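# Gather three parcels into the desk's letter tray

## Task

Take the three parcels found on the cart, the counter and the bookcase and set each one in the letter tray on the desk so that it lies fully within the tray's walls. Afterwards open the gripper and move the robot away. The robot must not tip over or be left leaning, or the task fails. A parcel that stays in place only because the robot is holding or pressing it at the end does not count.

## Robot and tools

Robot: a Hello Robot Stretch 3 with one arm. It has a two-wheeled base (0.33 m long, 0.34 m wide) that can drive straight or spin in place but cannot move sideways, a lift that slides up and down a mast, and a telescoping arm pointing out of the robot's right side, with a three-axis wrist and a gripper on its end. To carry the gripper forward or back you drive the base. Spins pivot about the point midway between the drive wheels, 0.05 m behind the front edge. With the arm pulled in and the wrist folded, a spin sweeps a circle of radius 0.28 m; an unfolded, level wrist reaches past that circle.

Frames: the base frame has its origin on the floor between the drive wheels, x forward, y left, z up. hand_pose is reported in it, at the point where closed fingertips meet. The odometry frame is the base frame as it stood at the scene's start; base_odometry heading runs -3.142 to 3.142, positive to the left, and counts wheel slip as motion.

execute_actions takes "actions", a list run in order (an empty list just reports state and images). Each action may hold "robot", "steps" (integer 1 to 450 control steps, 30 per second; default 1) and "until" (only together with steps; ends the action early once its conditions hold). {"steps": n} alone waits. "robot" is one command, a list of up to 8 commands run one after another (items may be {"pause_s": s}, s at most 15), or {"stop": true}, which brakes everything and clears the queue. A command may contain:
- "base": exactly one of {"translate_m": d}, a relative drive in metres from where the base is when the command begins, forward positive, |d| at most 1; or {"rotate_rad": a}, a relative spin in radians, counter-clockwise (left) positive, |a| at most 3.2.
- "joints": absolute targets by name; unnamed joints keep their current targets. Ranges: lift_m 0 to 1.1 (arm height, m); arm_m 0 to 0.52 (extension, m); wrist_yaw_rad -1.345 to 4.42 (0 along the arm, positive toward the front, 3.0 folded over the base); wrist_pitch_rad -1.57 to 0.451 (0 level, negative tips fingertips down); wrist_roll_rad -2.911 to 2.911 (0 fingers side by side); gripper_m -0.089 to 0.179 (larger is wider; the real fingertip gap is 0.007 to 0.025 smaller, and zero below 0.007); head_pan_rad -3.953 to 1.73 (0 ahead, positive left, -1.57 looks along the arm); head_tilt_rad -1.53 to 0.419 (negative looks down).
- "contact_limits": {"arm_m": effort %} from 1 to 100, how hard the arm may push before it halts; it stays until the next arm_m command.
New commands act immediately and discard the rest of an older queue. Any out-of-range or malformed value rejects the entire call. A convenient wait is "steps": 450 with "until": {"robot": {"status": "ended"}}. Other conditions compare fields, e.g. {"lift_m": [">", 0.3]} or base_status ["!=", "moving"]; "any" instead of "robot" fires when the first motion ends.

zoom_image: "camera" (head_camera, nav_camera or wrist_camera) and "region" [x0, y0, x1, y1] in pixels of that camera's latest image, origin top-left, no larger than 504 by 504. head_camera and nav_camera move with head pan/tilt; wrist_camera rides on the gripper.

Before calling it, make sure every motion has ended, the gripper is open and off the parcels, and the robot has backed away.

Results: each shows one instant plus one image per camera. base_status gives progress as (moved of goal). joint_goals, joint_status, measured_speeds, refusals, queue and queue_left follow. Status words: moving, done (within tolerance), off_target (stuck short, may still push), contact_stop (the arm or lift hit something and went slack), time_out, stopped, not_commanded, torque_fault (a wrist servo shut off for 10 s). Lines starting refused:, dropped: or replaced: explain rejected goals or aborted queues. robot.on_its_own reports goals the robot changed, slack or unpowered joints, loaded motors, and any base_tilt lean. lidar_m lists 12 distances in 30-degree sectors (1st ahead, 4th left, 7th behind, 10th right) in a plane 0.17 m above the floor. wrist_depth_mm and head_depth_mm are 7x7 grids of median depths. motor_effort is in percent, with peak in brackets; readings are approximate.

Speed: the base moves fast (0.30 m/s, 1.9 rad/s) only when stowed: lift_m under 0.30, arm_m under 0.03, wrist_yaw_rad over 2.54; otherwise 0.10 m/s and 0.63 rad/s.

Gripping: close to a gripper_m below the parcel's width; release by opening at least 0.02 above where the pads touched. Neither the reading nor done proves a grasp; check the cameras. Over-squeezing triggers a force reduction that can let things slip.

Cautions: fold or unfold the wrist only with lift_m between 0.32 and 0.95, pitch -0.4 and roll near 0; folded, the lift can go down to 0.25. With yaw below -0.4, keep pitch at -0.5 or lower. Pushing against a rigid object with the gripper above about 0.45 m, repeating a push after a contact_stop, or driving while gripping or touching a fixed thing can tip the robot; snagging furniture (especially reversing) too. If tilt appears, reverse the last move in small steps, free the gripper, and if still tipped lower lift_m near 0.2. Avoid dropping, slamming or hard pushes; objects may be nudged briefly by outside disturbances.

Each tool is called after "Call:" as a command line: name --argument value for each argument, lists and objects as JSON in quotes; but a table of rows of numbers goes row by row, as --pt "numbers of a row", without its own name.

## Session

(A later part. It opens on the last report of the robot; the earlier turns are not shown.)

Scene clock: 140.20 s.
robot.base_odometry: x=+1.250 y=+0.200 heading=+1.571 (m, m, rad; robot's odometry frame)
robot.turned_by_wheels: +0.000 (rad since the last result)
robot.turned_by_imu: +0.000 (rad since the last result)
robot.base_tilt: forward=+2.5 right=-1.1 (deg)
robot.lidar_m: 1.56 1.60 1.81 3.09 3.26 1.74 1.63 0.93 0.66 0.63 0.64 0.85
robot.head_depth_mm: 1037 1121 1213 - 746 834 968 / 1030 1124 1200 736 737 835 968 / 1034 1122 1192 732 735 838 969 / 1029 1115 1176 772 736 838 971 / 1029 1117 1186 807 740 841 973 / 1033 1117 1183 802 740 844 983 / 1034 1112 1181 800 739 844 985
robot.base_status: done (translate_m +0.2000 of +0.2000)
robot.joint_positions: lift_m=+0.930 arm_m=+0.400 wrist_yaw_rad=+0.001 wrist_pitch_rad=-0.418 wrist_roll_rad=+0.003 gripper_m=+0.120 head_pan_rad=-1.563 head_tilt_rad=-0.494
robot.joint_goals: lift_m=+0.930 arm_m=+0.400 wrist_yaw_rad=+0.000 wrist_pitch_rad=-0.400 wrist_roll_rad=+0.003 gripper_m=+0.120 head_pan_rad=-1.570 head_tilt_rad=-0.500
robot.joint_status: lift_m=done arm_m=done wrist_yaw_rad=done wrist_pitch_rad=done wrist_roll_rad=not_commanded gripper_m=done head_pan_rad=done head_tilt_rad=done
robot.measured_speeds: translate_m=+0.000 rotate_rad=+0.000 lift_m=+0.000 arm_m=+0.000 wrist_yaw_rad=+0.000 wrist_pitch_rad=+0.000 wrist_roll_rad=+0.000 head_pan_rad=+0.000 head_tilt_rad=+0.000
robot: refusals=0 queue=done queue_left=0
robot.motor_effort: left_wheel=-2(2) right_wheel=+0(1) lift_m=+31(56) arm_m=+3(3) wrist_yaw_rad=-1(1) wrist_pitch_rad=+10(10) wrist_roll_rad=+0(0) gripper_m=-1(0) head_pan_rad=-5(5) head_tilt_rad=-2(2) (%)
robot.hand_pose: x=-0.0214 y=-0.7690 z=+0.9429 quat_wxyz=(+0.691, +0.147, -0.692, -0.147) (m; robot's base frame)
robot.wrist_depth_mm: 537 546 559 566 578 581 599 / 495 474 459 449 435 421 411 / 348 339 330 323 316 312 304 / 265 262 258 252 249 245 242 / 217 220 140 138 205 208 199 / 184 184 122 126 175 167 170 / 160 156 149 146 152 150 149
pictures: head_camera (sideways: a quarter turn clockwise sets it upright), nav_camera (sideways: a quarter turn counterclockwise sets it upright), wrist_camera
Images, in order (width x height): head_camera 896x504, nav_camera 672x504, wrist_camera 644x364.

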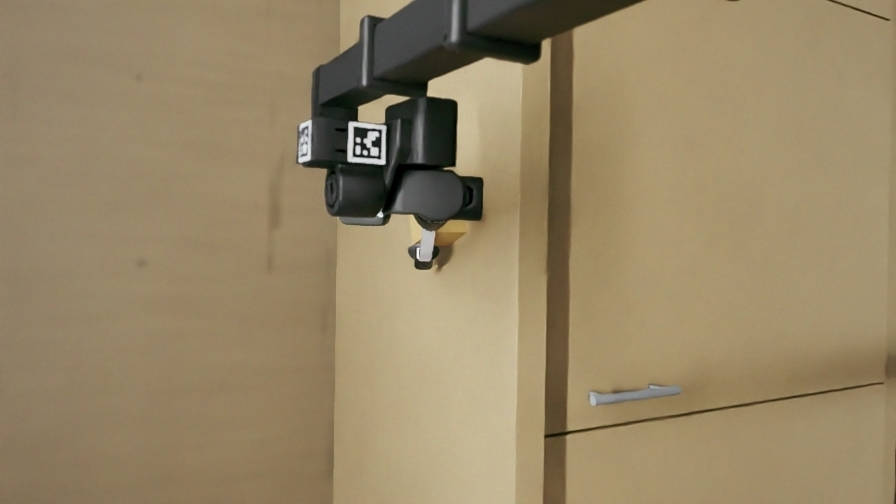

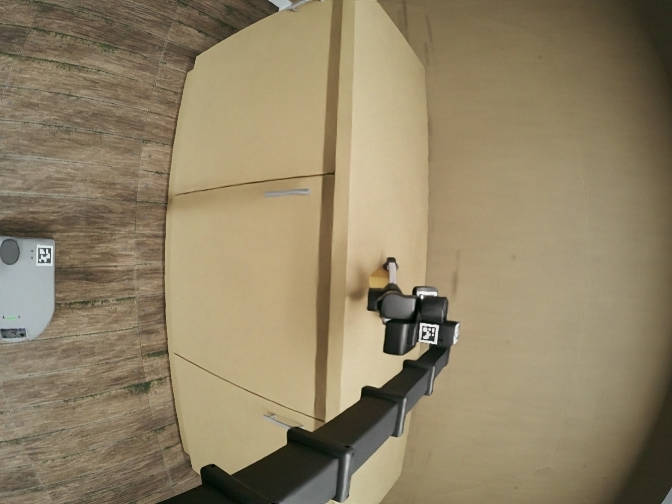

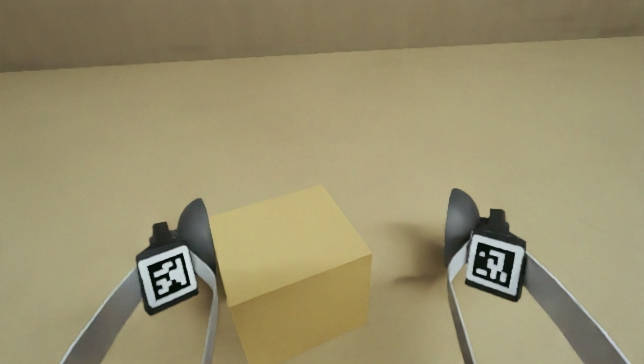

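Call:
execute_actions --actions '[{"robot": [{"base": {"translate_m": 0.02}, "joints": {"lift_m": 0.918}}, {"joints": {"gripper_m": 0.03}}], "steps": 300, "until": {"robot": {"status": "ended"}}}]'

Scene clock: 148.30 s.
robot.base_odometry: x=+1.250 y=+0.220 heading=+1.571 (m, m, rad; robot's odometry frame)
robot.turned_by_wheels: +0.000 (rad since the last result)
robot.turned_by_imu: +0.000 (rad since the last result)
robot.base_tilt: forward=+2.5 right=-1.1 (deg)
robot.lidar_m: 1.55 1.58 1.77 3.10 3.11 1.76 1.65 0.93 0.66 0.63 0.64 0.85
robot.head_depth_mm: 1030 1113 1201 - 751 833 962 / 1026 1117 1204 735 735 836 967 / 1031 1123 1191 - 735 832 971 / 1027 1112 1182 788 736 838 975 / 1032 1120 1191 809 737 841 977 / 1029 1119 1181 806 735 841 976 / 1031 1121 1177 804 738 840 978
robot.base_status: done (translate_m +0.0200 of +0.0200)
robot.joint_positions: lift_m=+0.918 arm_m=+0.400 wrist_yaw_rad=-0.003 wrist_pitch_rad=-0.416 wrist_roll_rad=+0.003 gripper_m=+0.031 head_pan_rad=-1.563 head_tilt_rad=-0.494
robot.joint_goals: lift_m=+0.918 arm_m=+0.400 wrist_yaw_rad=+0.000 wrist_pitch_rad=-0.400 wrist_roll_rad=+0.003 gripper_m=+0.030 head_pan_rad=-1.570 head_tilt_rad=-0.500
robot.joint_status: lift_m=done arm_m=done wrist_yaw_rad=done wrist_pitch_rad=done wrist_roll_rad=not_commanded gripper_m=done head_pan_rad=done head_tilt_rad=done
robot.measured_speeds: translate_m=+0.000 rotate_rad=+0.000 lift_m=+0.000 arm_m=+0.000 wrist_yaw_rad=+0.000 wrist_pitch_rad=+0.000 wrist_roll_rad=+0.000 head_pan_rad=+0.000 head_tilt_rad=+0.000
robot: refusals=0 queue=done queue_left=0
robot.motor_effort: left_wheel=-3(6) right_wheel=+1(4) lift_m=+31(31) arm_m=+2(3) wrist_yaw_rad=+3(3) wrist_pitch_rad=+9(10) wrist_roll_rad=+0(0) gripper_m=-23(92) head_pan_rad=-4(4) head_tilt_rad=-2(3) (%)
robot.hand_pose: x=-0.0223 y=-0.7693 z=+0.9315 quat_wxyz=(+0.691, +0.145, -0.693, -0.148) (m; robot's base frame)
robot.wrist_depth_mm: 529 543 557 563 577 580 601 / 459 443 427 413 401 394 379 / 322 313 309 300 292 289 282 / 247 242 239 148 230 228 222 / 200 198 196 122 125 188 185 / 168 167 156 127 152 159 158 / 146 145 143 139 140 139 137
pictures: head_camera (sideways: a quarter turn clockwise sets it upright), nav_camera (sideways: a quarter turn counterclockwise sets it upright), wrist_camera
Images, in order (width x height): head_camera 896x504, nav_camera 672x504, wrist_camera 644x364.

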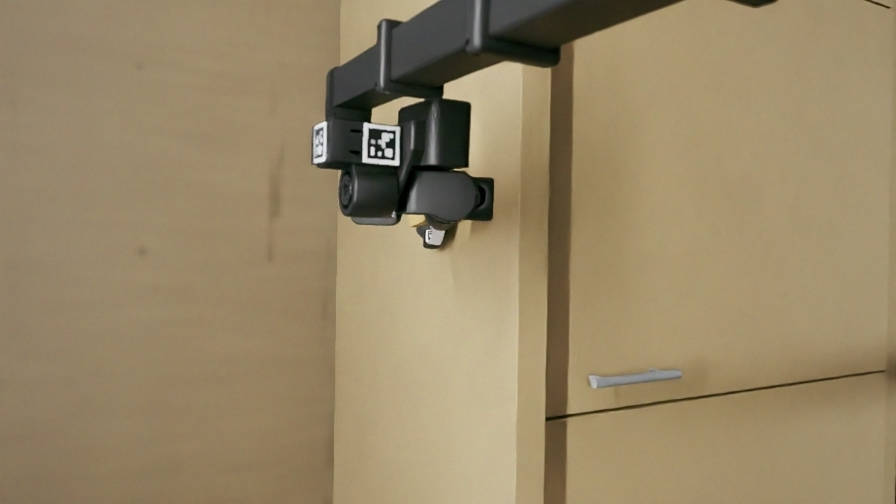

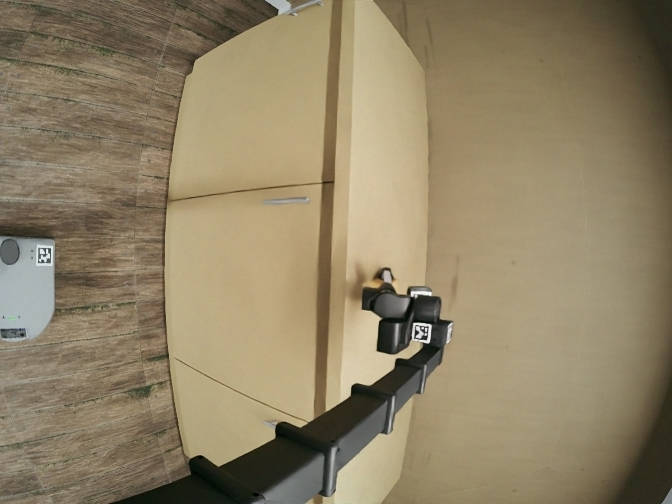

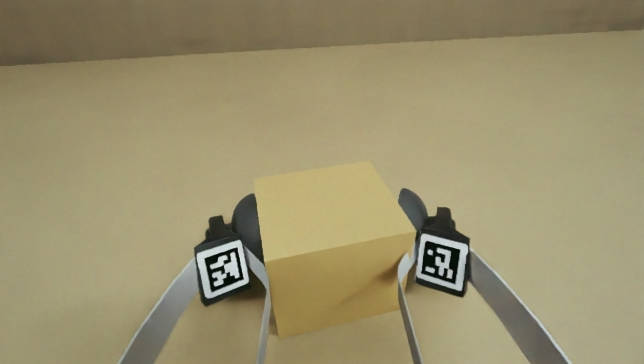

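Call:
execute_actions --actions '[{"robot": [{"joints": {"lift_m": 1.0}}, {"joints": {"arm_m": 0.0}}, {"joints": {"lift_m": 0.9}}], "steps": 450, "until": {"robot": {"status": "ended"}}}]'

Scene clock: 162.20 s.
robot.base_odometry: x=+1.250 y=+0.220 heading=+1.571 (m, m, rad; robot's odometry frame)
robot.turned_by_wheels: +0.000 (rad since the last result)
robot.turned_by_imu: +0.001 (rad since the last result)
robot.base_tilt: forward=+2.5 right=-1.2 (deg)
robot.lidar_m: 1.55 1.58 1.77 3.09 3.09 1.76 1.66 0.93 0.66 0.62 0.64 0.85
robot.head_depth_mm: 1036 1123 1198 816 734 830 - / 1024 1128 1200 812 735 821 - / 1029 1121 1188 809 739 621 - / 1034 1121 1193 809 735 804 971 / 1033 1120 1188 810 738 841 972 / 1034 1121 1186 806 739 844 977 / 1035 1125 1179 802 740 842 982
robot.base_status: done (translate_m +0.0200 of +0.0200)
robot.joint_positions: lift_m=+0.900 arm_m=+0.001 wrist_yaw_rad=-0.001 wrist_pitch_rad=-0.421 wrist_roll_rad=+0.003 gripper_m=+0.031 head_pan_rad=-1.563 head_tilt_rad=-0.494
robot.joint_goals: lift_m=+0.900 arm_m=+0.000 wrist_yaw_rad=+0.000 wrist_pitch_rad=-0.400 wrist_roll_rad=+0.003 gripper_m=+0.030 head_pan_rad=-1.570 head_tilt_rad=-0.500
robot.joint_status: lift_m=done arm_m=done wrist_yaw_rad=done wrist_pitch_rad=done wrist_roll_rad=not_commanded gripper_m=done head_pan_rad=done head_tilt_rad=done
robot.measured_speeds: translate_m=+0.000 rotate_rad=+0.000 lift_m=+0.000 arm_m=+0.000 wrist_yaw_rad=+0.000 wrist_pitch_rad=+0.000 wrist_roll_rad=+0.000 head_pan_rad=+0.000 head_tilt_rad=+0.000
robot: refusals=0 queue=done queue_left=0
robot.motor_effort: left_wheel=-2(4) right_wheel=+1(2) lift_m=+32(57) arm_m=-2(9) wrist_yaw_rad=+0(3) wrist_pitch_rad=+11(11) wrist_roll_rad=+0(0) gripper_m=-14(18) head_pan_rad=-4(4) head_tilt_rad=-2(3) (%)
robot.hand_pose: x=-0.0217 y=-0.3700 z=+0.9124 quat_wxyz=(+0.691, +0.147, -0.692, -0.148) (m; robot's base frame)
robot.wrist_depth_mm: 689 649 609 571 550 534 508 / 391 378 370 375 378 386 383 / 399 406 413 424 435 444 457 / 442 445 458 148 479 495 517 / 495 508 497 122 126 564 589 / 561 573 632 127 148 665 692 / 660 675 690 728 761 804 824
pictures: head_camera (sideways: a quarter turn clockwise sets it upright), nav_camera (sideways: a quarter turn counterclockwise sets it upright), wrist_camera
Images, in order (width x height): head_camera 896x504, nav_camera 672x504, wrist_camera 644x364.

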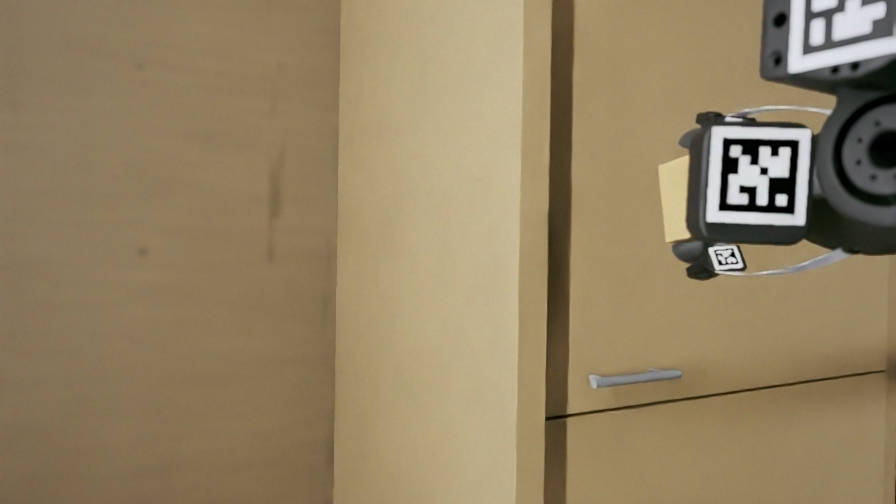

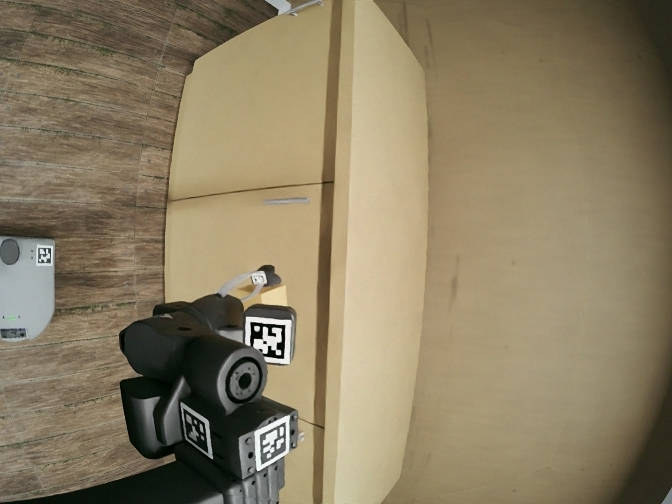

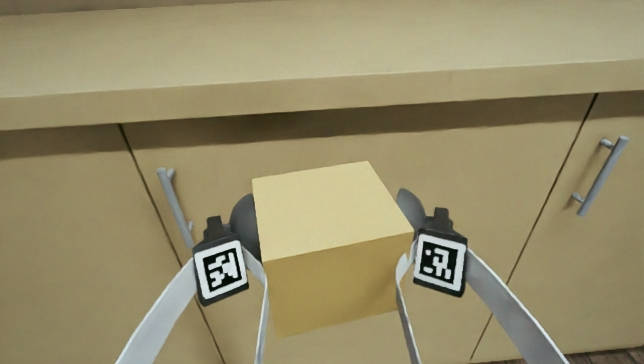

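Call:
execute_actions --actions '[{"robot": [{"joints": {"wrist_yaw_rad": 3.0, "head_pan_rad": 0.0, "head_tilt_rad": -0.5}}, {"joints": {"lift_m": 0.25}, "base": {"rotate_rad": 1.82}}], "steps": 450, "until": {"robot": {"status": "ended"}}}]'

Scene clock: 186.50 s.
robot.base_odometry: x=+1.250 y=+0.220 heading=-2.893 (m, m, rad; robot's odometry frame)
robot.turned_by_wheels: +1.820 (rad since the last result)
robot.turned_by_imu: +1.802 (rad since the last result)
robot.base_tilt: forward=+2.5 right=-1.1 (deg)
robot.lidar_m: 3.10 2.66 1.65 2.21 0.75 0.63 0.62 0.71 1.55 1.55 1.63 2.81
robot.head_depth_mm: 2826 2955 3314 2747 1996 1558 1289 / 2916 3061 3392 2724 1970 1563 1284 / 2951 3145 3438 2696 1979 1557 1282 / 3061 3196 3480 2695 1984 1561 1272 / 3097 3369 3688 2681 1957 1560 1284 / 3185 3468 3659 2649 1968 1555 1268 / 3249 3502 3785 2699 1957 1559 1269
robot.base_status: done (rotate_rad +1.8199 of +1.8200)
robot.joint_positions: lift_m=+0.250 arm_m=+0.001 wrist_yaw_rad=+2.998 wrist_pitch_rad=-0.421 wrist_roll_rad=+0.003 gripper_m=+0.031 head_pan_rad=-0.007 head_tilt_rad=-0.494
robot.joint_goals: lift_m=+0.250 arm_m=+0.000 wrist_yaw_rad=+3.000 wrist_pitch_rad=-0.400 wrist_roll_rad=+0.003 gripper_m=+0.030 head_pan_rad=+0.000 head_tilt_rad=-0.500
robot.joint_status: lift_m=done arm_m=done wrist_yaw_rad=done wrist_pitch_rad=done wrist_roll_rad=not_commanded gripper_m=done head_pan_rad=done head_tilt_rad=done
robot.measured_speeds: translate_m=+0.000 rotate_rad=+0.000 lift_m=+0.000 arm_m=+0.000 wrist_yaw_rad=+0.000 wrist_pitch_rad=+0.000 wrist_roll_rad=+0.000 head_pan_rad=+0.000 head_tilt_rad=+0.000
robot: refusals=0 queue=done queue_left=0
robot.motor_effort: left_wheel=-2(10) right_wheel=+1(3) lift_m=+32(33) arm_m=-3(3) wrist_yaw_rad=+1(2) wrist_pitch_rad=+11(12) wrist_roll_rad=+0(0) gripper_m=-14(15) head_pan_rad=+5(53) head_tilt_rad=-2(2) (%)
robot.hand_pose: x=+0.0108 y=+0.0758 z=+0.2623 quat_wxyz=(+0.197, +0.701, +0.098, +0.678) (m; robot's base frame)
robot.wrist_depth_mm: 705 - - - - - - / 757 - - - - - - / 782 - 852 813 812 795 792 / 688 666 657 147 641 636 624 / 555 548 - 122 125 511 514 / 478 - - 128 148 446 434 / - - - 141 389 384 382
pictures: head_camera (sideways: a quarter turn clockwise sets it upright), nav_camera (sideways: a quarter turn counterclockwise sets it upright), wrist_camera
Images, in order (width x height): head_camera 896x504, nav_camera 672x504, wrist_camera 644x364.

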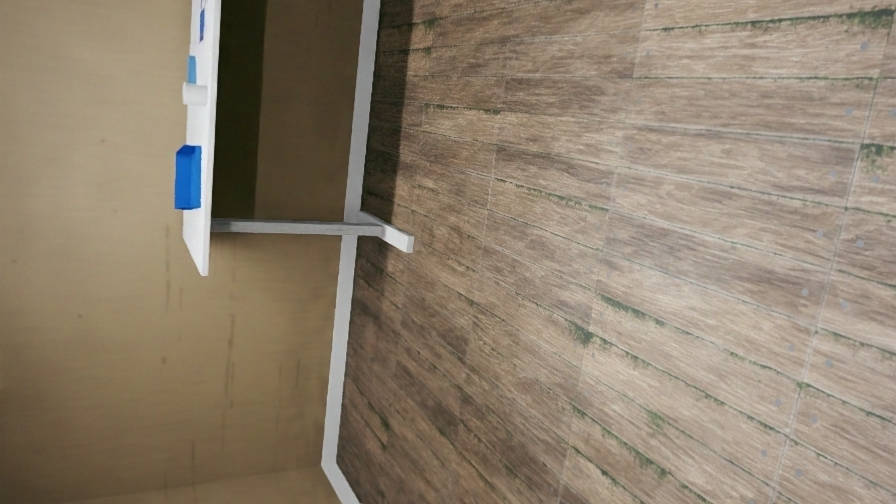

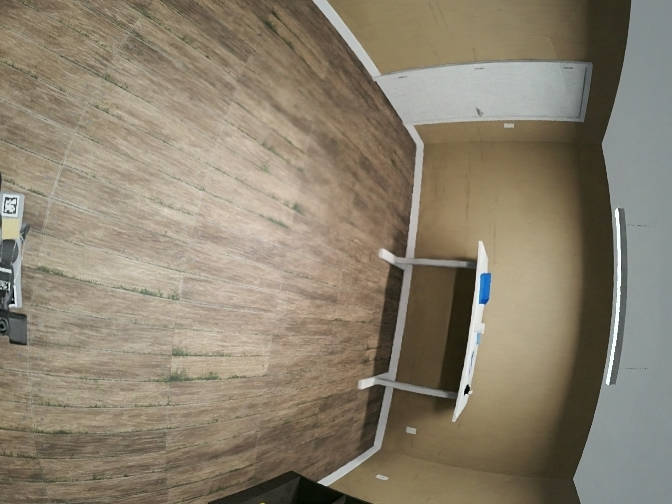

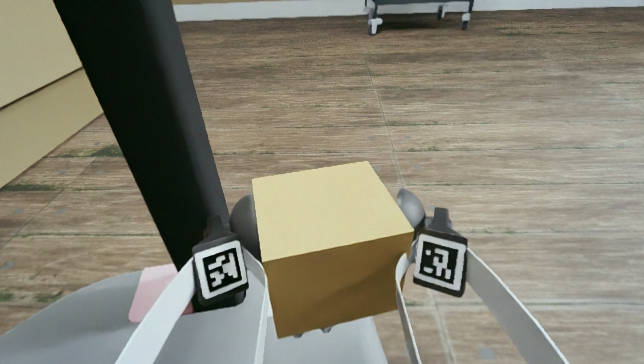

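Call:
execute_actions --actions '[{"robot": [{"base": {"translate_m": 1.0}}, {"base": {"translate_m": 1.0}}, {"base": {"translate_m": 0.55}}, {"base": {"rotate_rad": 1.355}, "joints": {"lift_m": 0.9, "head_pan_rad": -1.57, "head_tilt_rad": -0.6}}, {"joints": {"wrist_yaw_rad": 0.0}}], "steps": 450, "until": {"robot": {"status": "ended"}}}]'

Call:
execute_actions --actions '[{"steps": 300, "until": {"robot": {"status": "ended"}}}]'

Scene clock: 214.07 s.
robot.base_odometry: x=-1.221 y=-0.409 heading=-1.710 (m, m, rad; robot's odometry frame)
robot.turned_by_wheels: +1.183 (rad since the last result)
robot.turned_by_imu: +1.176 (rad since the last result)
robot.base_tilt: forward=+2.3 right=-1.4 (deg)
robot.lidar_m: 1.67 1.69 2.07 3.10 3.10 2.22 1.86 1.25 1.12 1.01 0.56 1.24
robot.head_depth_mm: 865 961 873 559 457 382 1166 / 853 946 868 606 466 381 1136 / 842 933 735 605 465 382 1133 / 831 921 865 600 466 381 344 / 821 914 864 579 453 381 343 / 817 898 860 607 467 380 335 / 803 884 863 605 467 380 335
robot.base_status: moving (rotate_rad +1.1830 of +1.3550)
robot.joint_positions: lift_m=+0.381 arm_m=+0.001 wrist_yaw_rad=+2.999 wrist_pitch_rad=-0.421 wrist_roll_rad=+0.003 gripper_m=+0.031 head_pan_rad=-1.563 head_tilt_rad=-0.593
robot.joint_goals: lift_m=+0.900 arm_m=+0.000 wrist_yaw_rad=+3.000 wrist_pitch_rad=-0.400 wrist_roll_rad=+0.003 gripper_m=+0.030 head_pan_rad=-1.570 head_tilt_rad=-0.600
robot.joint_status: lift_m=moving arm_m=done wrist_yaw_rad=done wrist_pitch_rad=done wrist_roll_rad=not_commanded gripper_m=done head_pan_rad=done head_tilt_rad=done
robot.measured_speeds: translate_m=+0.000 rotate_rad=+0.635 lift_m=+0.110 arm_m=+0.000 wrist_yaw_rad=+0.000 wrist_pitch_rad=+0.000 wrist_roll_rad=+0.000 head_pan_rad=+0.000 head_tilt_rad=+0.000
robot: refusals=0 queue=running queue_left=1
robot.motor_effort: left_wheel=-4(12) right_wheel=+2(5) lift_m=+55(57) arm_m=-2(2) wrist_yaw_rad=+0(1) wrist_pitch_rad=+12(11) wrist_roll_rad=+0(0) gripper_m=-15(15) head_pan_rad=-4(53) head_tilt_rad=-3(9) (%)
robot.hand_pose: x=+0.0106 y=+0.0757 z=+0.3928 quat_wxyz=(+0.197, +0.701, +0.098, +0.678) (m; robot's base frame)
robot.wrist_depth_mm: - - - - - - - / - - - - - - - / - - - - - - - / 954 928 882 148 859 849 842 / 754 739 - 122 126 705 674 / 631 626 572 127 148 600 596 / 548 545 - 142 526 522 509
pictures: head_camera (sideways: a quarter turn clockwise sets it upright), nav_camera (sideways: a quarter turn counterclockwise sets it upright), wrist_camera
Images, in order (width x height): head_camera 896x504, nav_camera 672x504, wrist_camera 644x364.

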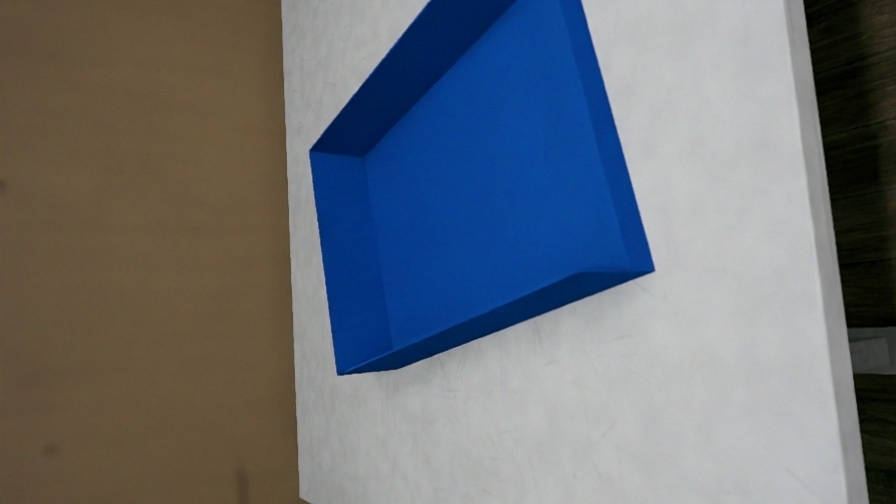

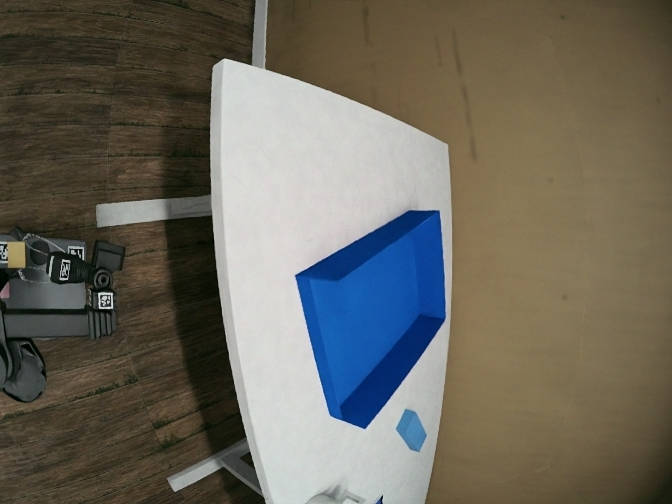

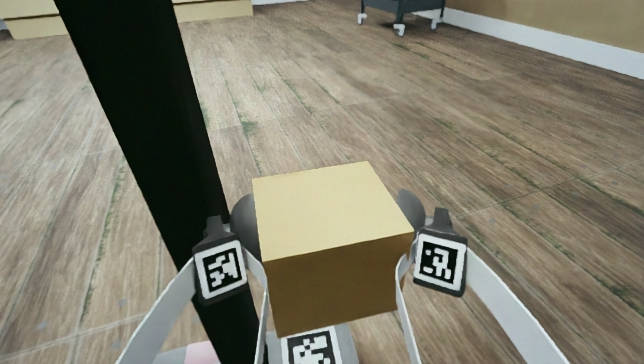

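Scene clock: 224.00 s.
robot.base_odometry: x=-1.221 y=-0.409 heading=-1.537 (m, m, rad; robot's odometry frame)
robot.turned_by_wheels: +0.172 (rad since the last result)
robot.turned_by_imu: +0.919 (rad since the last result)
robot.base_tilt: forward=+2.6 right=-1.2 (deg)
robot.lidar_m: 1.81 2.10 3.07 2.30 2.16 1.36 1.23 0.59 0.59 1.19 1.58 1.58
robot.head_depth_mm: 961 1047 1128 1228 1353 407 - / 1044 1138 1240 1370 1523 1480 - / 1142 1245 1387 1543 1692 - - / 1253 1401 1544 1753 1805 1430 1192 / 1397 1565 1780 2007 1740 1434 1206 / 1520 1694 1872 2045 1755 1432 1207 / 1432 1555 1704 1867 1735 1424 1206
robot.base_status: done (rotate_rad +1.3551 of +1.3550)
robot.joint_positions: lift_m=+0.900 arm_m=+0.001 wrist_yaw_rad=+0.007 wrist_pitch_rad=-0.421 wrist_roll_rad=+0.007 gripper_m=+0.031 head_pan_rad=-1.566 head_tilt_rad=-0.598
robot.joint_goals: lift_m=+0.900 arm_m=+0.000 wrist_yaw_rad=+0.000 wrist_pitch_rad=-0.400 wrist_roll_rad=+0.007 gripper_m=+0.030 head_pan_rad=-1.570 head_tilt_rad=-0.600
robot.joint_status: lift_m=done arm_m=done wrist_yaw_rad=done wrist_pitch_rad=done wrist_roll_rad=not_commanded gripper_m=done head_pan_rad=done head_tilt_rad=done
robot.measured_speeds: translate_m=+0.000 rotate_rad=+0.000 lift_m=+0.000 arm_m=+0.000 wrist_yaw_rad=+0.000 wrist_pitch_rad=+0.000 wrist_roll_rad=+0.000 head_pan_rad=+0.000 head_tilt_rad=+0.000
robot: refusals=0 queue=done queue_left=0
robot.motor_effort: left_wheel=+2(69) right_wheel=-2(36) lift_m=+46(57) arm_m=-1(3) wrist_yaw_rad=-7(88) wrist_pitch_rad=+12(100) wrist_roll_rad=-3(21) gripper_m=-15(24) head_pan_rad=-3(5) head_tilt_rad=-1(2) (%)
robot.hand_pose: x=-0.0199 y=-0.3697 z=+0.9119 quat_wxyz=(+0.690, +0.150, -0.693, -0.146) (m; robot's base frame)
robot.wrist_depth_mm: - - - - 863 738 637 / - - - - 958 788 660 / - - - - - 837 710 / - - - 150 - 935 755 / - - - 122 127 982 800 / - - - 129 145 - 100 / - - - - - - 82
pictures: head_camera (sideways: a quarter turn clockwise sets it upright), nav_camera (sideways: a quarter turn counterclockwise sets it upright), wrist_camera
Images, in order (width x height): head_camera 896x504, nav_camera 672x504, wrist_camera 644x364.

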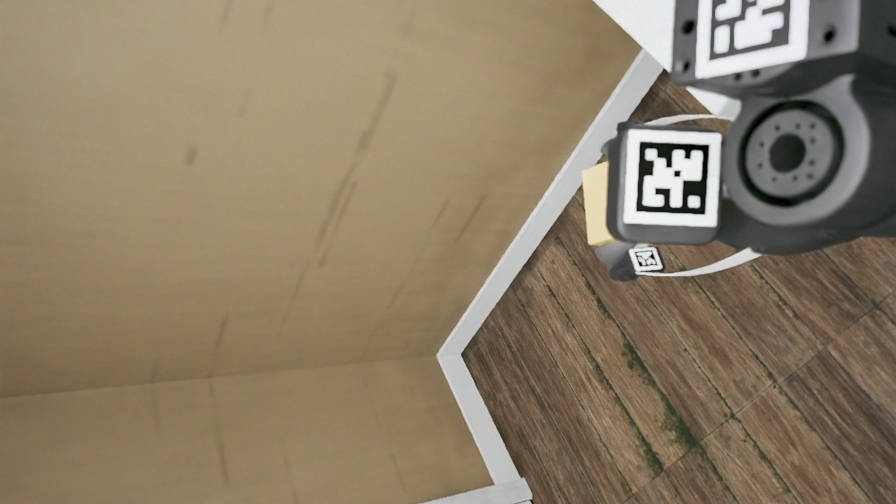

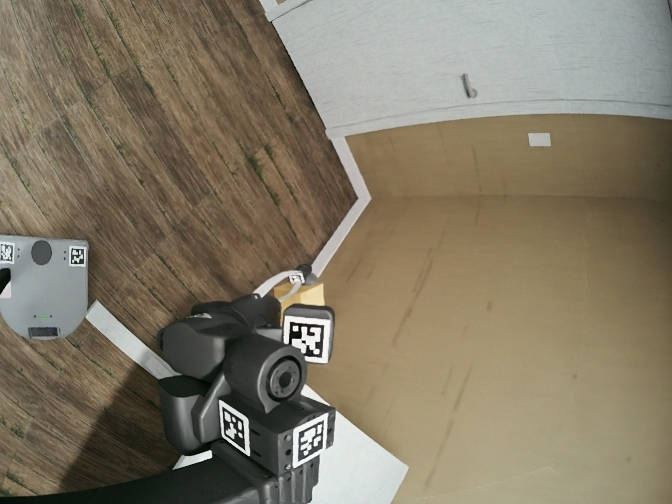

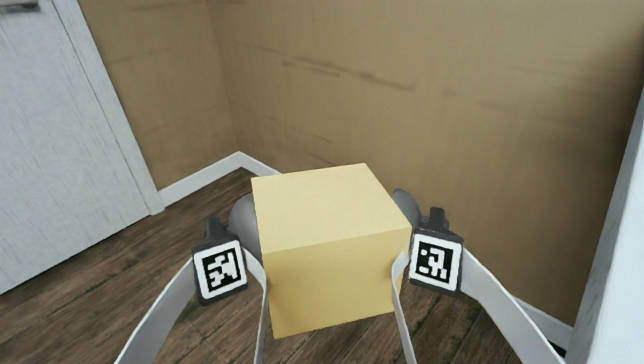

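Call:
execute_actions --actions '[{"robot": {"joints": {"head_pan_rad": -2.4, "head_tilt_rad": -0.7}}, "steps": 200, "until": {"robot": {"status": "ended"}}}]'

Scene clock: 233.10 s.
robot.base_odometry: x=-1.221 y=-0.409 heading=-1.537 (m, m, rad; robot's odometry frame)
robot.turned_by_wheels: +0.000 (rad since the last result)
robot.turned_by_imu: +0.000 (rad since the last result)
robot.base_tilt: forward=+2.6 right=-1.1 (deg)
robot.lidar_m: 1.82 2.10 3.06 2.29 2.17 1.36 1.23 0.59 0.58 1.19 1.58 1.58
robot.head_depth_mm: 873 947 693 523 424 1308 - / 873 943 693 476 424 381 - / 873 942 636 526 436 - - / 868 941 695 527 461 - 1082 / 864 943 692 524 - - - / 866 971 1051 526 461 - - / 863 971 1106 1278 1430 - -
robot.base_status: done (rotate_rad +1.3551 of +1.3550)
robot.joint_positions: lift_m=+0.900 arm_m=+0.001 wrist_yaw_rad=+0.007 wrist_pitch_rad=-0.421 wrist_roll_rad=+0.007 gripper_m=+0.031 head_pan_rad=-2.393 head_tilt_rad=-0.691
robot.joint_goals: lift_m=+0.900 arm_m=+0.000 wrist_yaw_rad=+0.000 wrist_pitch_rad=-0.400 wrist_roll_rad=+0.007 gripper_m=+0.030 head_pan_rad=-2.400 head_tilt_rad=-0.700
robot.joint_status: lift_m=done arm_m=done wrist_yaw_rad=done wrist_pitch_rad=done wrist_roll_rad=not_commanded gripper_m=done head_pan_rad=done head_tilt_rad=done
robot.measured_speeds: translate_m=+0.000 rotate_rad=+0.000 lift_m=+0.000 arm_m=+0.000 wrist_yaw_rad=+0.000 wrist_pitch_rad=+0.000 wrist_roll_rad=+0.000 head_pan_rad=+0.000 head_tilt_rad=+0.000
robot: refusals=0 queue=done queue_left=0
robot.motor_effort: left_wheel=+1(2) right_wheel=-2(2) lift_m=+46(45) arm_m=-1(1) wrist_yaw_rad=-7(7) wrist_pitch_rad=+12(12) wrist_roll_rad=-3(3) gripper_m=-15(15) head_pan_rad=-4(53) head_tilt_rad=-3(10) (%)
robot.hand_pose: x=-0.0199 y=-0.3697 z=+0.9119 quat_wxyz=(+0.690, +0.150, -0.693, -0.146) (m; robot's base frame)
robot.wrist_depth_mm: - - - - 895 737 632 / - - - - 959 796 677 / - - - - - 834 703 / - - - 150 - 905 750 / - - - 121 127 991 784 / - - - 129 - - 100 / - - - - - - 82
pictures: head_camera (sideways: a quarter turn clockwise sets it upright), nav_camera (sideways: a quarter turn counterclockwise sets it upright), wrist_camera
Images, in order (width x height): head_camera 896x504, nav_camera 672x504, wrist_camera 644x364.

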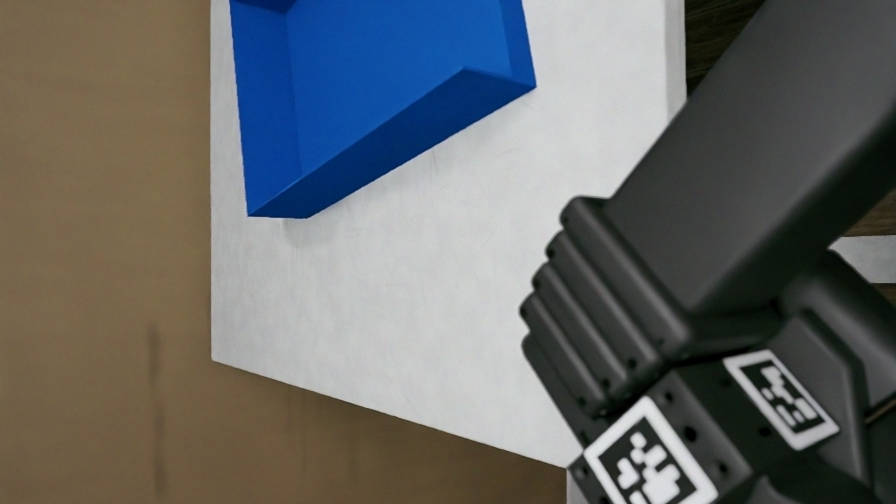

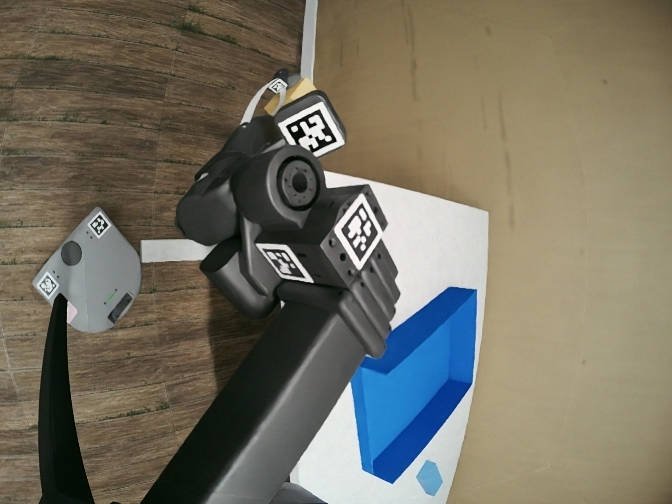

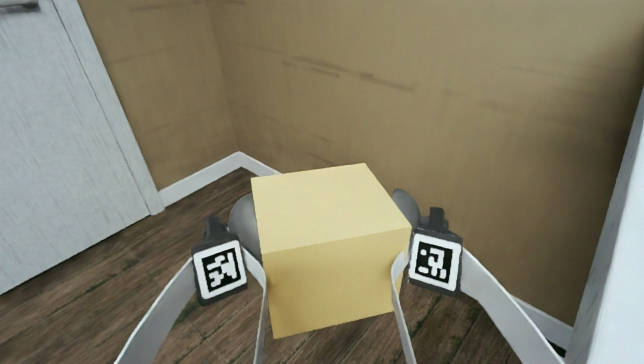

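Call:
execute_actions --actions '[{"robot": {"base": {"translate_m": 0.35}, "joints": {"lift_m": 1.1}}, "steps": 300, "until": {"robot": {"status": "ended"}}}]'

Scene clock: 259.33 s.
robot.base_odometry: x=-1.210 y=-0.758 heading=-1.538 (m, m, rad; robot's odometry frame)
robot.turned_by_wheels: +0.000 (rad since the last result)
robot.turned_by_imu: +0.001 (rad since the last result)
robot.base_tilt: forward=+2.5 right=-1.2 (deg)
robot.lidar_m: 1.53 1.77 2.83 2.86 2.13 2.42 1.51 0.86 1.28 1.46 1.33 1.31
robot.head_depth_mm: 1118 960 696 1620 1622 1344 1154 / 1120 1025 693 1040 1536 1339 1160 / 1104 1151 1362 1625 1600 1348 1158 / 1110 1189 1402 1601 1612 1353 1158 / 1107 1175 - 1662 1614 1356 1158 / 1107 - - 1699 1619 1349 1153 / - - - - 1589 1338 1151
robot.base_status: done (translate_m +0.3500 of +0.3500)
robot.joint_positions: lift_m=+1.100 arm_m=+0.001 wrist_yaw_rad=+0.002 wrist_pitch_rad=-0.421 wrist_roll_rad=+0.007 gripper_m=+0.031 head_pan_rad=-2.393 head_tilt_rad=-0.691
robot.joint_goals: lift_m=+1.100 arm_m=+0.000 wrist_yaw_rad=+0.000 wrist_pitch_rad=-0.400 wrist_roll_rad=+0.007 gripper_m=+0.030 head_pan_rad=-2.400 head_tilt_rad=-0.700
robot.joint_status: lift_m=done arm_m=done wrist_yaw_rad=done wrist_pitch_rad=done wrist_roll_rad=not_commanded gripper_m=done head_pan_rad=done head_tilt_rad=done
robot.measured_speeds: translate_m=+0.000 rotate_rad=+0.000 lift_m=+0.000 arm_m=+0.000 wrist_yaw_rad=+0.000 wrist_pitch_rad=+0.000 wrist_roll_rad=+0.000 head_pan_rad=+0.000 head_tilt_rad=+0.000
robot: refusals=0 queue=done queue_left=0
robot.motor_effort: left_wheel=-1(8) right_wheel=+0(2) lift_m=+54(58) arm_m=+0(1) wrist_yaw_rad=-2(7) wrist_pitch_rad=+12(12) wrist_roll_rad=-3(3) gripper_m=-14(15) head_pan_rad=-5(5) head_tilt_rad=-3(3) (%)
robot.hand_pose: x=-0.0211 y=-0.3697 z=+1.1116 quat_wxyz=(+0.689, +0.148, -0.694, -0.148) (m; robot's base frame)
robot.wrist_depth_mm: 893 - - - - 932 829 / 939 - - - - - 862 / 980 - - - - - 918 / - - - 150 - - 987 / - - - 121 127 - - / - - - 129 145 - - / - - - - - - -
pictures: head_camera (sideways: a quarter turn clockwise sets it upright), nav_camera (sideways: a quarter turn counterclockwise sets it upright), wrist_camera
Images, in order (width x height): head_camera 896x504, nav_camera 672x504, wrist_camera 644x364.

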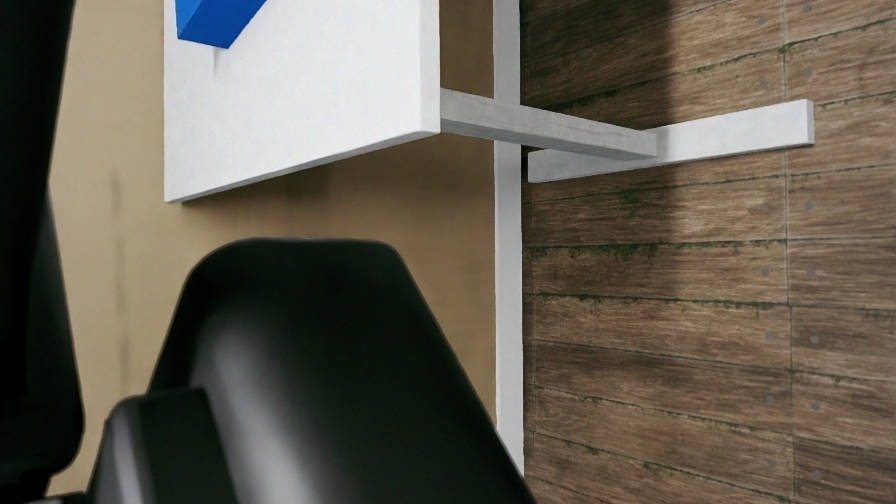

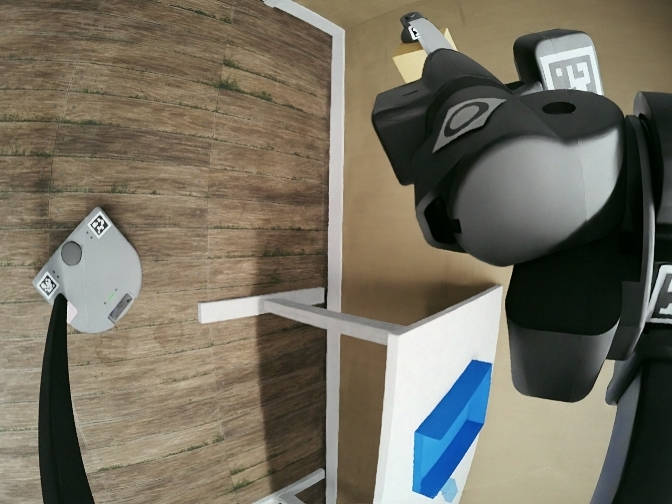

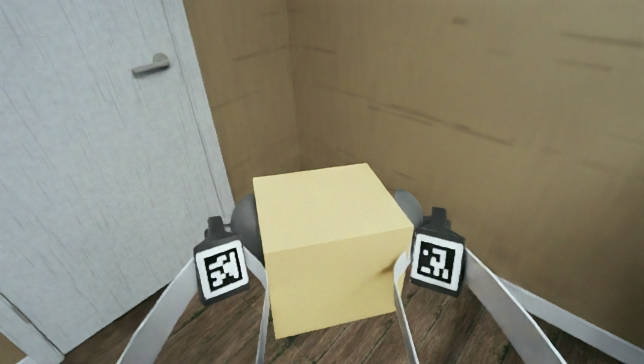

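Call:
execute_actions --actions '[{"robot": {"base": {"rotate_rad": -0.77}, "joints": {"head_pan_rad": -1.57, "head_tilt_rad": -0.6}}, "steps": 300, "until": {"robot": {"status": "ended"}}}]'

Scene clock: 280.40 s.
robot.base_odometry: x=-1.210 y=-0.758 heading=-2.307 (m, m, rad; robot's odometry frame)
robot.turned_by_wheels: -0.770 (rad since the last result)
robot.turned_by_imu: -0.762 (rad since the last result)
robot.base_tilt: forward=+2.6 right=-1.2 (deg)
robot.lidar_m: 1.31 1.39 1.77 2.83 2.93 2.39 2.13 1.69 0.86 0.86 1.33 1.38
robot.head_depth_mm: - - - - - 1365 1205 / - - - - - 1322 1173 / - - - - - 1384 1203 / 1062 1176 1296 1547 1658 1426 1206 / 1062 1184 1320 1511 1662 1433 1210 / 1070 1175 1325 1509 1686 1408 1209 / 1063 1179 1325 1514 1671 1409 1203
robot.base_status: done (rotate_rad -0.7699 of -0.7700)
robot.joint_positions: lift_m=+1.100 arm_m=+0.001 wrist_yaw_rad=+0.001 wrist_pitch_rad=-0.421 wrist_roll_rad=+0.007 gripper_m=+0.031 head_pan_rad=-1.577 head_tilt_rad=-0.606
robot.joint_goals: lift_m=+1.100 arm_m=+0.000 wrist_yaw_rad=+0.000 wrist_pitch_rad=-0.400 wrist_roll_rad=+0.007 gripper_m=+0.030 head_pan_rad=-1.570 head_tilt_rad=-0.600
robot.joint_status: lift_m=done arm_m=done wrist_yaw_rad=done wrist_pitch_rad=done wrist_roll_rad=not_commanded gripper_m=done head_pan_rad=done head_tilt_rad=done
robot.measured_speeds: translate_m=+0.000 rotate_rad=+0.000 lift_m=+0.000 arm_m=+0.000 wrist_yaw_rad=+0.000 wrist_pitch_rad=+0.000 wrist_roll_rad=+0.000 head_pan_rad=+0.000 head_tilt_rad=+0.000
robot: refusals=0 queue=done queue_left=0
robot.motor_effort: left_wheel=+2(9) right_wheel=-1(5) lift_m=+54(54) arm_m=-1(0) wrist_yaw_rad=-2(2) wrist_pitch_rad=+12(11) wrist_roll_rad=-3(3) gripper_m=-14(15) head_pan_rad=+4(54) head_tilt_rad=+2(9) (%)
robot.hand_pose: x=-0.0213 y=-0.3697 z=+1.1116 quat_wxyz=(+0.689, +0.148, -0.694, -0.148) (m; robot's base frame)
robot.wrist_depth_mm: 948 953 963 973 - - 980 / - - - - 805 724 678 / - - - - 595 533 532 / - - - 151 465 463 444 / - - - 121 128 382 376 / - - - 129 145 - - / - - - - - - -
pictures: head_camera (sideways: a quarter turn clockwise sets it upright), nav_camera (sideways: a quarter turn counterclockwise sets it upright), wrist_camera
Images, in order (width x height): head_camera 896x504, nav_camera 672x504, wrist_camera 644x364.

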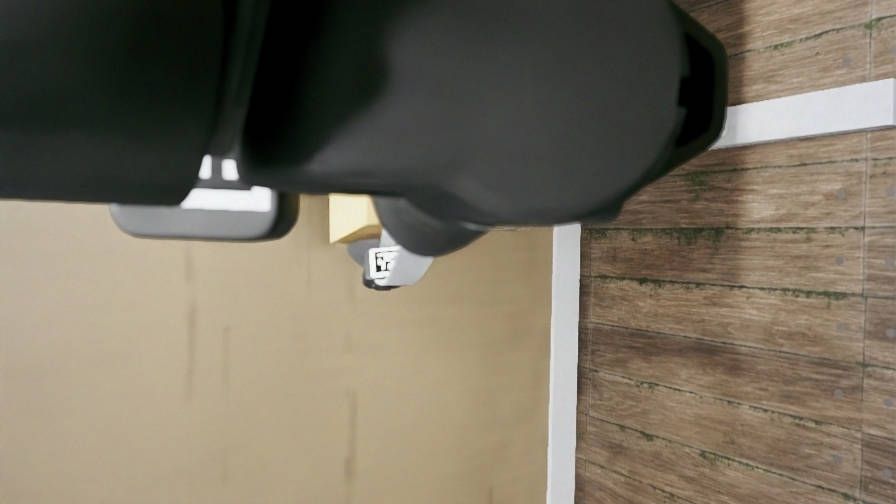

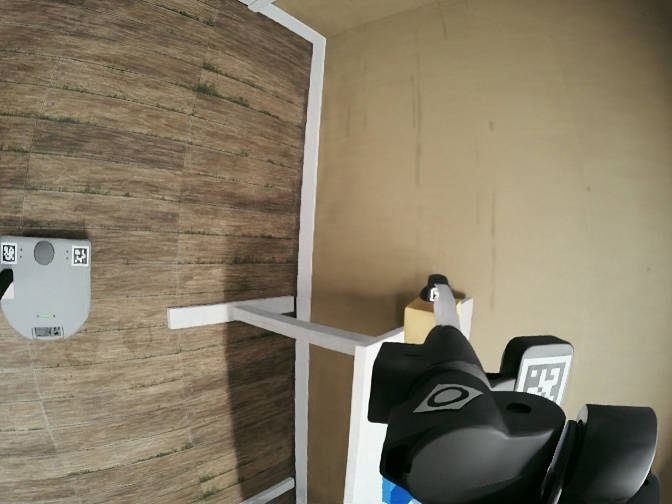

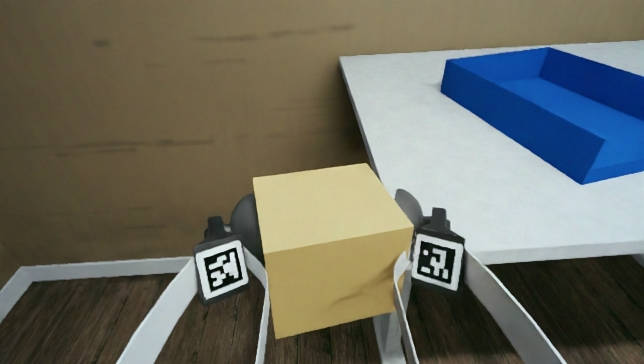

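Call:
execute_actions --actions '[{"robot": {"base": {"translate_m": -0.4}}, "steps": 300, "until": {"robot": {"status": "ended"}}}]'

Scene clock: 288.33 s.
robot.base_odometry: x=-0.941 y=-0.462 heading=-2.307 (m, m, rad; robot's odometry frame)
robot.turned_by_wheels: +0.000 (rad since the last result)
robot.turned_by_imu: -0.001 (rad since the last result)
robot.base_tilt: forward=+2.5 right=-1.2 (deg)
robot.lidar_m: 1.71 1.80 1.98 2.83 2.91 2.04 1.74 1.36 1.35 0.84 1.34 1.80
robot.head_depth_mm: - - - - - 1351 1200 / - - - - - 1350 1212 / - - - - - 1385 1211 / 1065 1161 833 595 1661 1418 1196 / 1060 1167 835 620 1188 1352 1180 / 1065 1162 832 617 1672 1434 1202 / 1077 1187 1295 619 1689 1414 1196
robot.base_status: done (translate_m -0.4000 of -0.4000)
robot.joint_positions: lift_m=+1.100 arm_m=+0.001 wrist_yaw_rad=+0.001 wrist_pitch_rad=-0.421 wrist_roll_rad=+0.007 gripper_m=+0.031 head_pan_rad=-1.577 head_tilt_rad=-0.606
robot.joint_goals: lift_m=+1.100 arm_m=+0.000 wrist_yaw_rad=+0.000 wrist_pitch_rad=-0.400 wrist_roll_rad=+0.007 gripper_m=+0.030 head_pan_rad=-1.570 head_tilt_rad=-0.600
robot.joint_status: lift_m=done arm_m=done wrist_yaw_rad=done wrist_pitch_rad=done wrist_roll_rad=not_commanded gripper_m=done head_pan_rad=done head_tilt_rad=done
robot.measured_speeds: translate_m=+0.000 rotate_rad=+0.000 lift_m=+0.000 arm_m=+0.000 wrist_yaw_rad=+0.000 wrist_pitch_rad=+0.000 wrist_roll_rad=+0.000 head_pan_rad=+0.000 head_tilt_rad=+0.000
robot: refusals=0 queue=done queue_left=0
robot.motor_effort: left_wheel=+2(5) right_wheel=-1(4) lift_m=+54(54) arm_m=+0(0) wrist_yaw_rad=-1(2) wrist_pitch_rad=+11(11) wrist_roll_rad=-3(3) gripper_m=-14(14) head_pan_rad=+5(5) head_tilt_rad=+3(3) (%)
robot.hand_pose: x=-0.0213 y=-0.3697 z=+1.1116 quat_wxyz=(+0.689, +0.148, -0.694, -0.148) (m; robot's base frame)
robot.wrist_depth_mm: 941 970 969 - 999 - - / - - 864 727 803 742 778 / - - 621 602 543 575 514 / - 497 485 150 468 460 416 / - 405 397 121 127 384 386 / - - - 129 145 - - / - - - - - - -
pictures: head_camera (sideways: a quarter turn clockwise sets it upright), nav_camera (sideways: a quarter turn counterclockwise sets it upright), wrist_camera
Images, in order (width x height): head_camera 896x504, nav_camera 672x504, wrist_camera 644x364.

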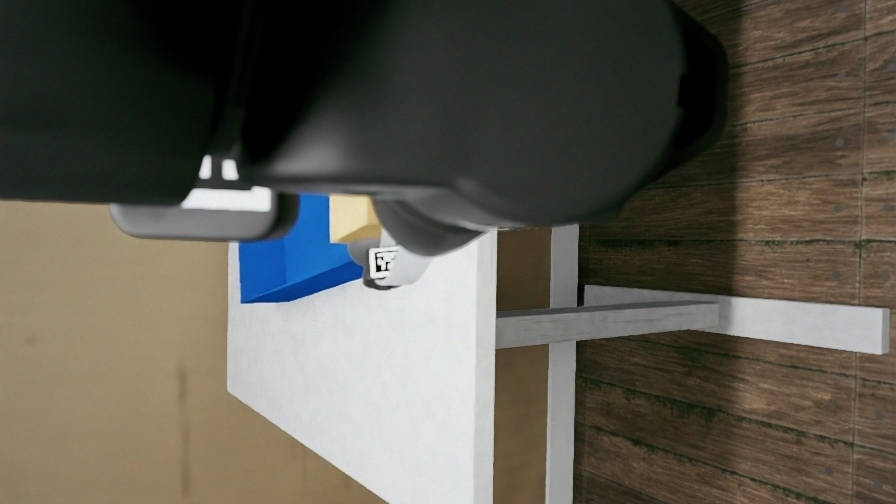

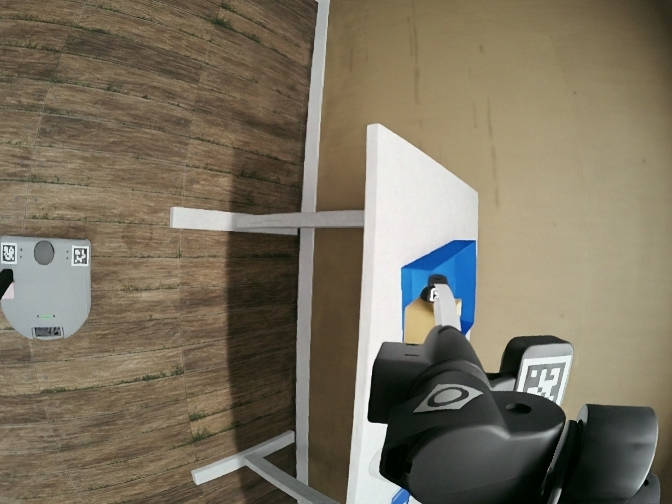

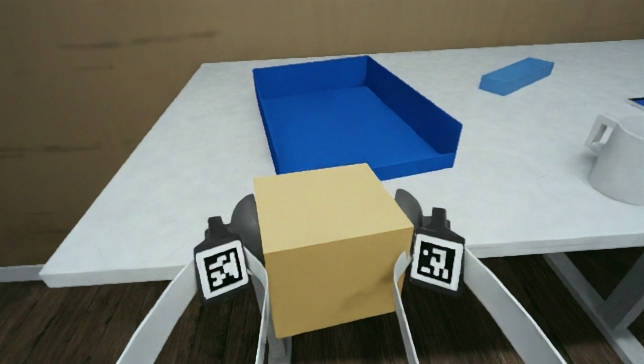

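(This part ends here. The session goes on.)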